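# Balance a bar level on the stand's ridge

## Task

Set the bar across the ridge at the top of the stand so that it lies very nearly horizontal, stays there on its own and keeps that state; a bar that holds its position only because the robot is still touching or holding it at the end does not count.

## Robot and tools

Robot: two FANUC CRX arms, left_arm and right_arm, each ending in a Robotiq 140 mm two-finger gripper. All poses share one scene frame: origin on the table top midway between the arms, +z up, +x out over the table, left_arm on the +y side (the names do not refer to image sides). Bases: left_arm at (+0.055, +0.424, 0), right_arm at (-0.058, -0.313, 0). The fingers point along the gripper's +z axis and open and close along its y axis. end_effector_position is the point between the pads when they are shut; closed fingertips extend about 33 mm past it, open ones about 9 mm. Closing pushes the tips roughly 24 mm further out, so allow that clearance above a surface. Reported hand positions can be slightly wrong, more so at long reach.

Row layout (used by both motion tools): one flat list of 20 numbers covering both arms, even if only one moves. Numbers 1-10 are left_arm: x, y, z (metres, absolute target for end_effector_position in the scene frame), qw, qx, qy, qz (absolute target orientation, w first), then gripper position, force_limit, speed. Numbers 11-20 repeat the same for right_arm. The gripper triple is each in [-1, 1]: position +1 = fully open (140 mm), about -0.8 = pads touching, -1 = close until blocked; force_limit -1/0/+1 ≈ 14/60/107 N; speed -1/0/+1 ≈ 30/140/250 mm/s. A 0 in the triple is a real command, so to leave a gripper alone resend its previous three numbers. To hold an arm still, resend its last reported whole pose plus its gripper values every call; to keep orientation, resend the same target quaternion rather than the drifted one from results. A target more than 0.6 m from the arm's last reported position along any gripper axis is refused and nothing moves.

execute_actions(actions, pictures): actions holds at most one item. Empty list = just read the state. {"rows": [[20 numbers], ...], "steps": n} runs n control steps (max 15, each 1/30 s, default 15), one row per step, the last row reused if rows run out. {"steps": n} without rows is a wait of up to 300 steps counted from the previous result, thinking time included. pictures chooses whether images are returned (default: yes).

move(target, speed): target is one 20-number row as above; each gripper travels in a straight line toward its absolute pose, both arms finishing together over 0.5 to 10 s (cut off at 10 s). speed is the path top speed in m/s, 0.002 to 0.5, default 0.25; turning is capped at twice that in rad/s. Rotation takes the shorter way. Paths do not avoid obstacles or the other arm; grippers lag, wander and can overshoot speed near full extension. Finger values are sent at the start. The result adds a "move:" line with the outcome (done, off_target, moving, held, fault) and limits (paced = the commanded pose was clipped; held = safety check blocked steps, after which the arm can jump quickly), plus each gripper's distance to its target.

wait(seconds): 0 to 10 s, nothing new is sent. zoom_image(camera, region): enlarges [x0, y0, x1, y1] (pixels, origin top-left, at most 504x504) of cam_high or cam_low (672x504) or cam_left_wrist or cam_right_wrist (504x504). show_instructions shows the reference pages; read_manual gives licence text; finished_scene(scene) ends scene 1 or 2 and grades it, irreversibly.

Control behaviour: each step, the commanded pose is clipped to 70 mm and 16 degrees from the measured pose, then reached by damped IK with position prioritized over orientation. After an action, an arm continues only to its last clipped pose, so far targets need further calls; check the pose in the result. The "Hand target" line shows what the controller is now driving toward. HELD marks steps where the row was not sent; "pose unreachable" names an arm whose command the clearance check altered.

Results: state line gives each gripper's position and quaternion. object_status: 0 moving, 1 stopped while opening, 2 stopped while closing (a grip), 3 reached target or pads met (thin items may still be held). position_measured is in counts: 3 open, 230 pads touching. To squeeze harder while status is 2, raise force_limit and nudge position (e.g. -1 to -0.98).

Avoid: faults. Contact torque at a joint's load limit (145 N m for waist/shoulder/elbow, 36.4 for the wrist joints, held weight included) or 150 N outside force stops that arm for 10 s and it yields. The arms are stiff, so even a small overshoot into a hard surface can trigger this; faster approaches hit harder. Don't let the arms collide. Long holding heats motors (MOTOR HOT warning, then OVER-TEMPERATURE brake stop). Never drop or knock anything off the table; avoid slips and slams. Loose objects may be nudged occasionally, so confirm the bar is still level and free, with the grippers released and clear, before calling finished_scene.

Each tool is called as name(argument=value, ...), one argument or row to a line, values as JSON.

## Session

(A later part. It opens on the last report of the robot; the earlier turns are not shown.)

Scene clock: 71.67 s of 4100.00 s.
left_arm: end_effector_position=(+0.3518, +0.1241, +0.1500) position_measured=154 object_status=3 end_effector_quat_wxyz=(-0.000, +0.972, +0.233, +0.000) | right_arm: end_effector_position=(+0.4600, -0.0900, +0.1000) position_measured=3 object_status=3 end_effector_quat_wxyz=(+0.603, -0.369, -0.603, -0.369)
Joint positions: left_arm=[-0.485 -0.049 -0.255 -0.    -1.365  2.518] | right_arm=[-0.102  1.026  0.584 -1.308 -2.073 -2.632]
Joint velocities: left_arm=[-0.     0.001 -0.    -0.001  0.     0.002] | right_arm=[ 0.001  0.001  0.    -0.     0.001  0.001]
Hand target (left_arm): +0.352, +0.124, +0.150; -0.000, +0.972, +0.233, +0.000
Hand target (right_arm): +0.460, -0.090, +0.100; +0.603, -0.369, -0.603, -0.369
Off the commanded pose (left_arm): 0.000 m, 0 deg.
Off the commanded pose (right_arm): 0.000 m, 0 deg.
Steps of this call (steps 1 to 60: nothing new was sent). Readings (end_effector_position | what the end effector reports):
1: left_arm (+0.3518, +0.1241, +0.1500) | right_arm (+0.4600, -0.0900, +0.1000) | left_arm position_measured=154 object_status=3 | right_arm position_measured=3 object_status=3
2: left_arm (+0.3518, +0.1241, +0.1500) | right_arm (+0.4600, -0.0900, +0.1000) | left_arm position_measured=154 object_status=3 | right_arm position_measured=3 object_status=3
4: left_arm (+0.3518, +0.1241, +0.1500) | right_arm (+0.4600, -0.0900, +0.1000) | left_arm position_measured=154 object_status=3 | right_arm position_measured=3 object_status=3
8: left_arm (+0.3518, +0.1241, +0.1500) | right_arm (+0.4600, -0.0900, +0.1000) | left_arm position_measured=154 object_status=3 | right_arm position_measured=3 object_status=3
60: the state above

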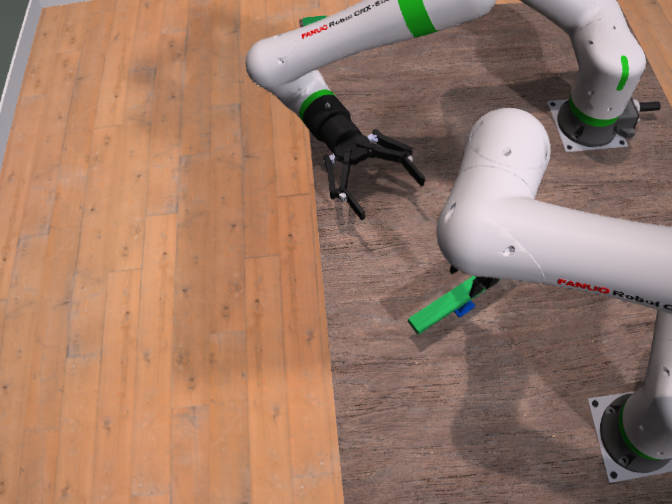

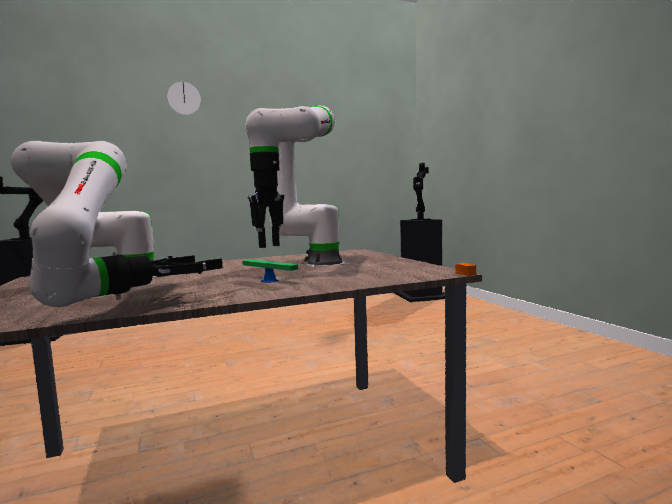

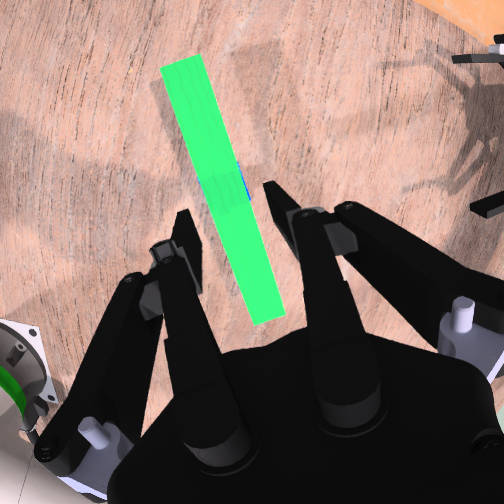

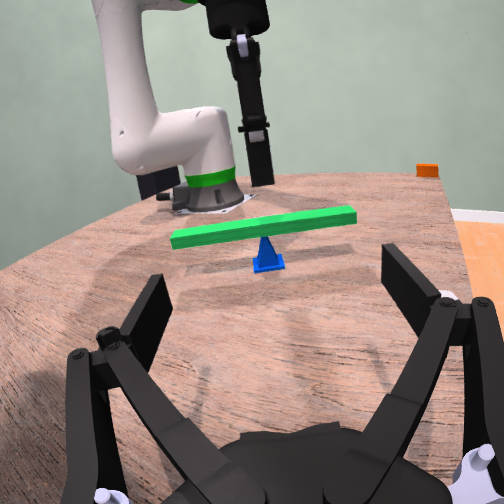

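Slope changed slightly, so it may be rocking; checking again.

wait(
  seconds=3,
)

zoom_image(
  camera="cam_right_wrist",
  region=[160,180,370,290],
)

wait(
  seconds=0.7,
)

zoom_image(
  camera="cam_right_wrist",
  region=[160,180,370,290],
)

Scene clock: 76.90 s of 4100.00 s.
left_arm: end_effector_position=(+0.3518, +0.1241, +0.1500) position_measured=154 object_status=3 end_effector_quat_wxyz=(-0.000, +0.972, +0.233, +0.000) | right_arm: end_effector_position=(+0.4600, -0.0900, +0.1000) position_measured=3 object_status=3 end_effector_quat_wxyz=(+0.603, -0.369, -0.603, -0.369)
Joint positions: left_arm=[-0.485 -0.049 -0.255 -0.    -1.365  2.518] | right_arm=[-0.102  1.026  0.584 -1.308 -2.073 -2.632]
Joint velocities: left_arm=[ 0.     0.001 -0.     0.001 -0.     0.   ] | right_arm=[-0.    -0.    -0.    -0.    -0.001  0.   ]
Hand target (left_arm): +0.352, +0.124, +0.150; -0.000, +0.972, +0.233, +0.000
Hand target (right_arm): +0.460, -0.090, +0.100; +0.603, -0.369, -0.603, -0.369
Off the commanded pose (left_arm): 0.000 m, 0 deg.
Off the commanded pose (right_arm): 0.000 m, 0 deg.
Steps of this call (steps 1 to 90: nothing new was sent; then 2.23 s passed at rest). Readings (end_effector_position | what the end effector reports):
1: left_arm (+0.3518, +0.1241, +0.1500) | right_arm (+0.4600, -0.0900, +0.1000) | left_arm position_measured=154 object_status=3 | right_arm position_measured=3 object_status=3
2: left_arm (+0.3518, +0.1241, +0.1500) | right_arm (+0.4600, -0.0900, +0.1000) | left_arm position_measured=154 object_status=3 | right_arm position_measured=3 object_status=3
4: left_arm (+0.3518, +0.1241, +0.1500) | right_arm (+0.4600, -0.0900, +0.1000) | left_arm position_measured=154 object_status=3 | right_arm position_measured=3 object_status=3
8: left_arm (+0.3518, +0.1241, +0.1500) | right_arm (+0.4600, -0.0900, +0.1000) | left_arm position_measured=154 object_status=3 | right_arm position_measured=3 object_status=3
90: the state above

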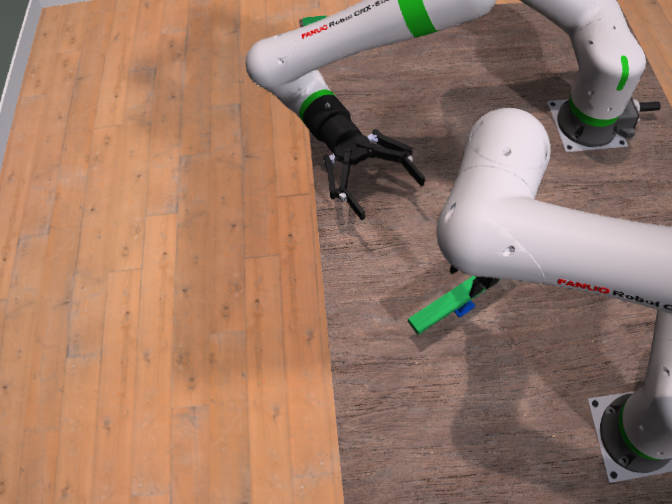

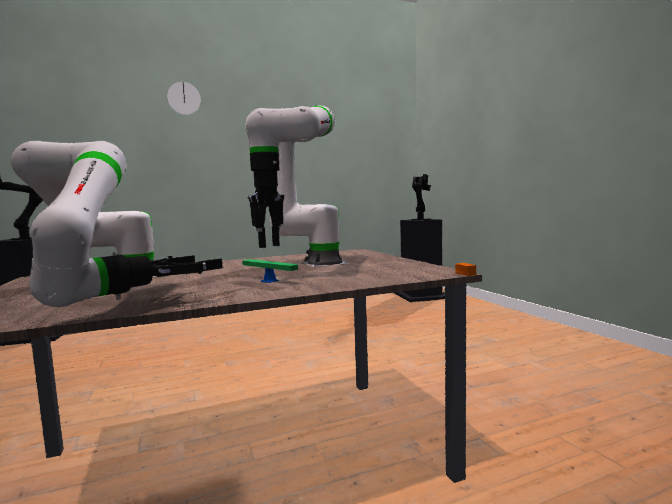

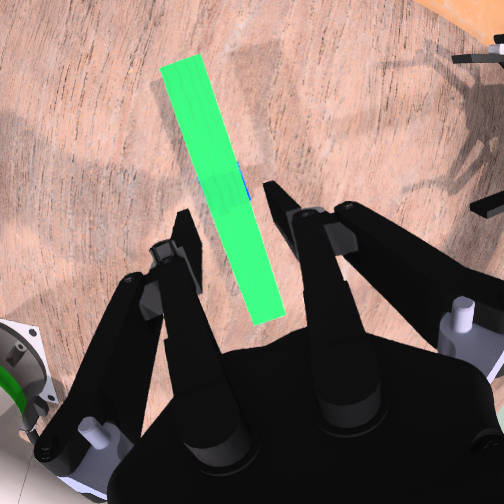

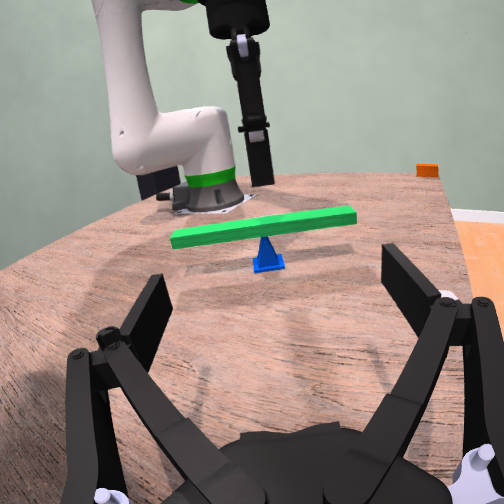

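Region (160, 180, 370, 290) of cam_right_wrist's 504x504 image, scaled by 2.400, with more detail than that image has; it fills the top 264 rows of this view, and the rest is white.

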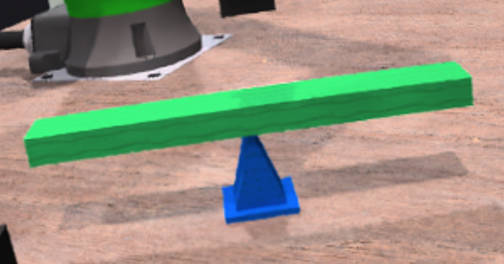

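Scene clock: 77.60 s of 4100.00 s.
left_arm: end_effector_position=(+0.3518, +0.1241, +0.1500) position_measured=154 object_status=3 end_effector_quat_wxyz=(-0.000, +0.972, +0.233, +0.000) | right_arm: end_effector_position=(+0.4600, -0.0900, +0.1000) position_measured=3 object_status=3 end_effector_quat_wxyz=(+0.603, -0.369, -0.603, -0.369)
Joint positions: left_arm=[-0.485 -0.049 -0.255 -0.    -1.365  2.518] | right_arm=[-0.102  1.026  0.584 -1.308 -2.073 -2.632]
Joint velocities: left_arm=[ 0.    -0.001 -0.    -0.    -0.    -0.001] | right_arm=[ 0.001  0.001  0.    -0.    -0.    -0.001]
Hand target (left_arm): +0.352, +0.124, +0.150; -0.000, +0.972, +0.233, +0.000
Hand target (right_arm): +0.460, -0.090, +0.100; +0.603, -0.369, -0.603, -0.369
Off the commanded pose (left_arm): 0.000 m, 0 deg.
Off the commanded pose (right_arm): 0.000 m, 0 deg.
Steps of this call (steps 1 to 21: nothing new was sent). Readings (end_effector_position | what the end effector reports):
1: left_arm (+0.3518, +0.1241, +0.1500) | right_arm (+0.4600, -0.0900, +0.1000) | left_arm position_measured=154 object_status=3 | right_arm position_measured=3 object_status=3
2: left_arm (+0.3518, +0.1241, +0.1500) | right_arm (+0.4600, -0.0900, +0.1000) | left_arm position_measured=154 object_status=3 | right_arm position_measured=3 object_status=3
4: left_arm (+0.3518, +0.1241, +0.1500) | right_arm (+0.4600, -0.0900, +0.1000) | left_arm position_measured=154 object_status=3 | right_arm position_measured=3 object_status=3
8: left_arm (+0.3518, +0.1241, +0.1500) | right_arm (+0.4600, -0.0900, +0.1000) | left_arm position_measured=154 object_status=3 | right_arm position_measured=3 object_status=3
21: the state above

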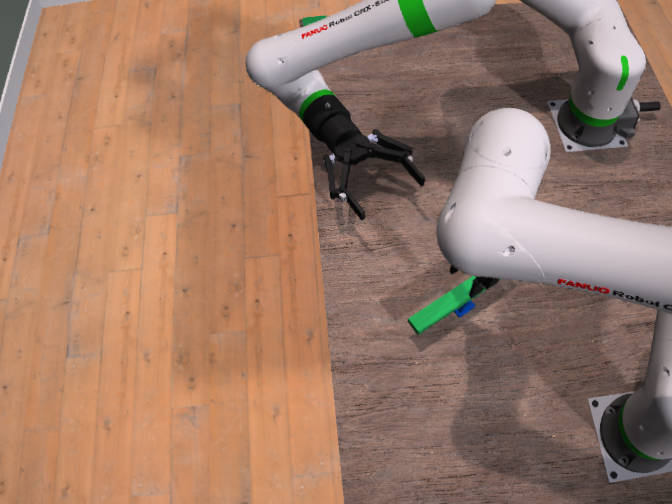

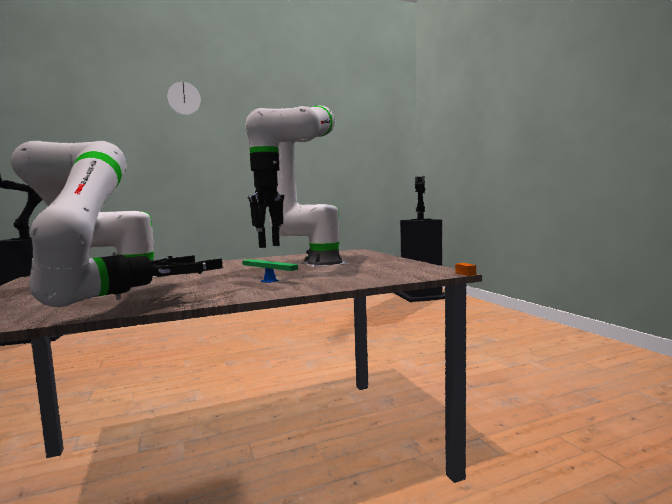

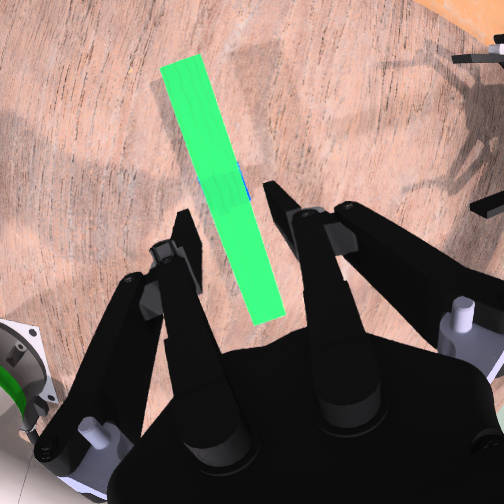

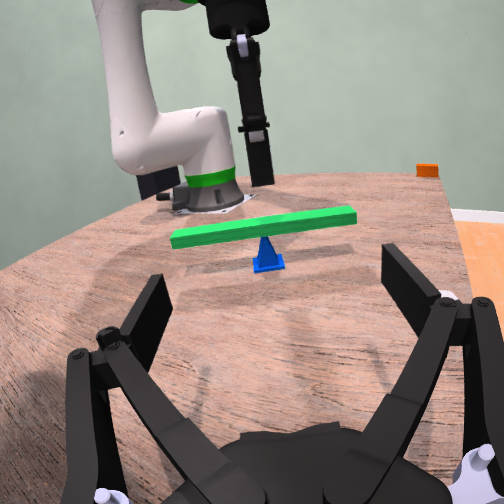

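Region (160, 180, 370, 290) of cam_right_wrist's 504x504 image, scaled by 2.400, with more detail than that image has; it fills the top 264 rows of this view, and the rest is white.

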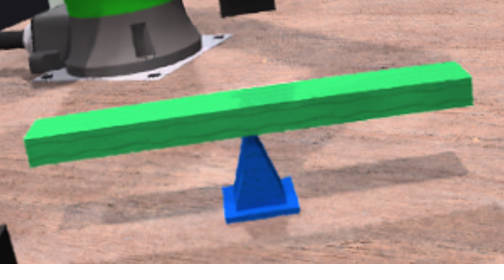

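Settled at a slope of about 60, against 59 when it was carried level.

finished_scene(
  scene=2,
)

The scene is finished: the task was done.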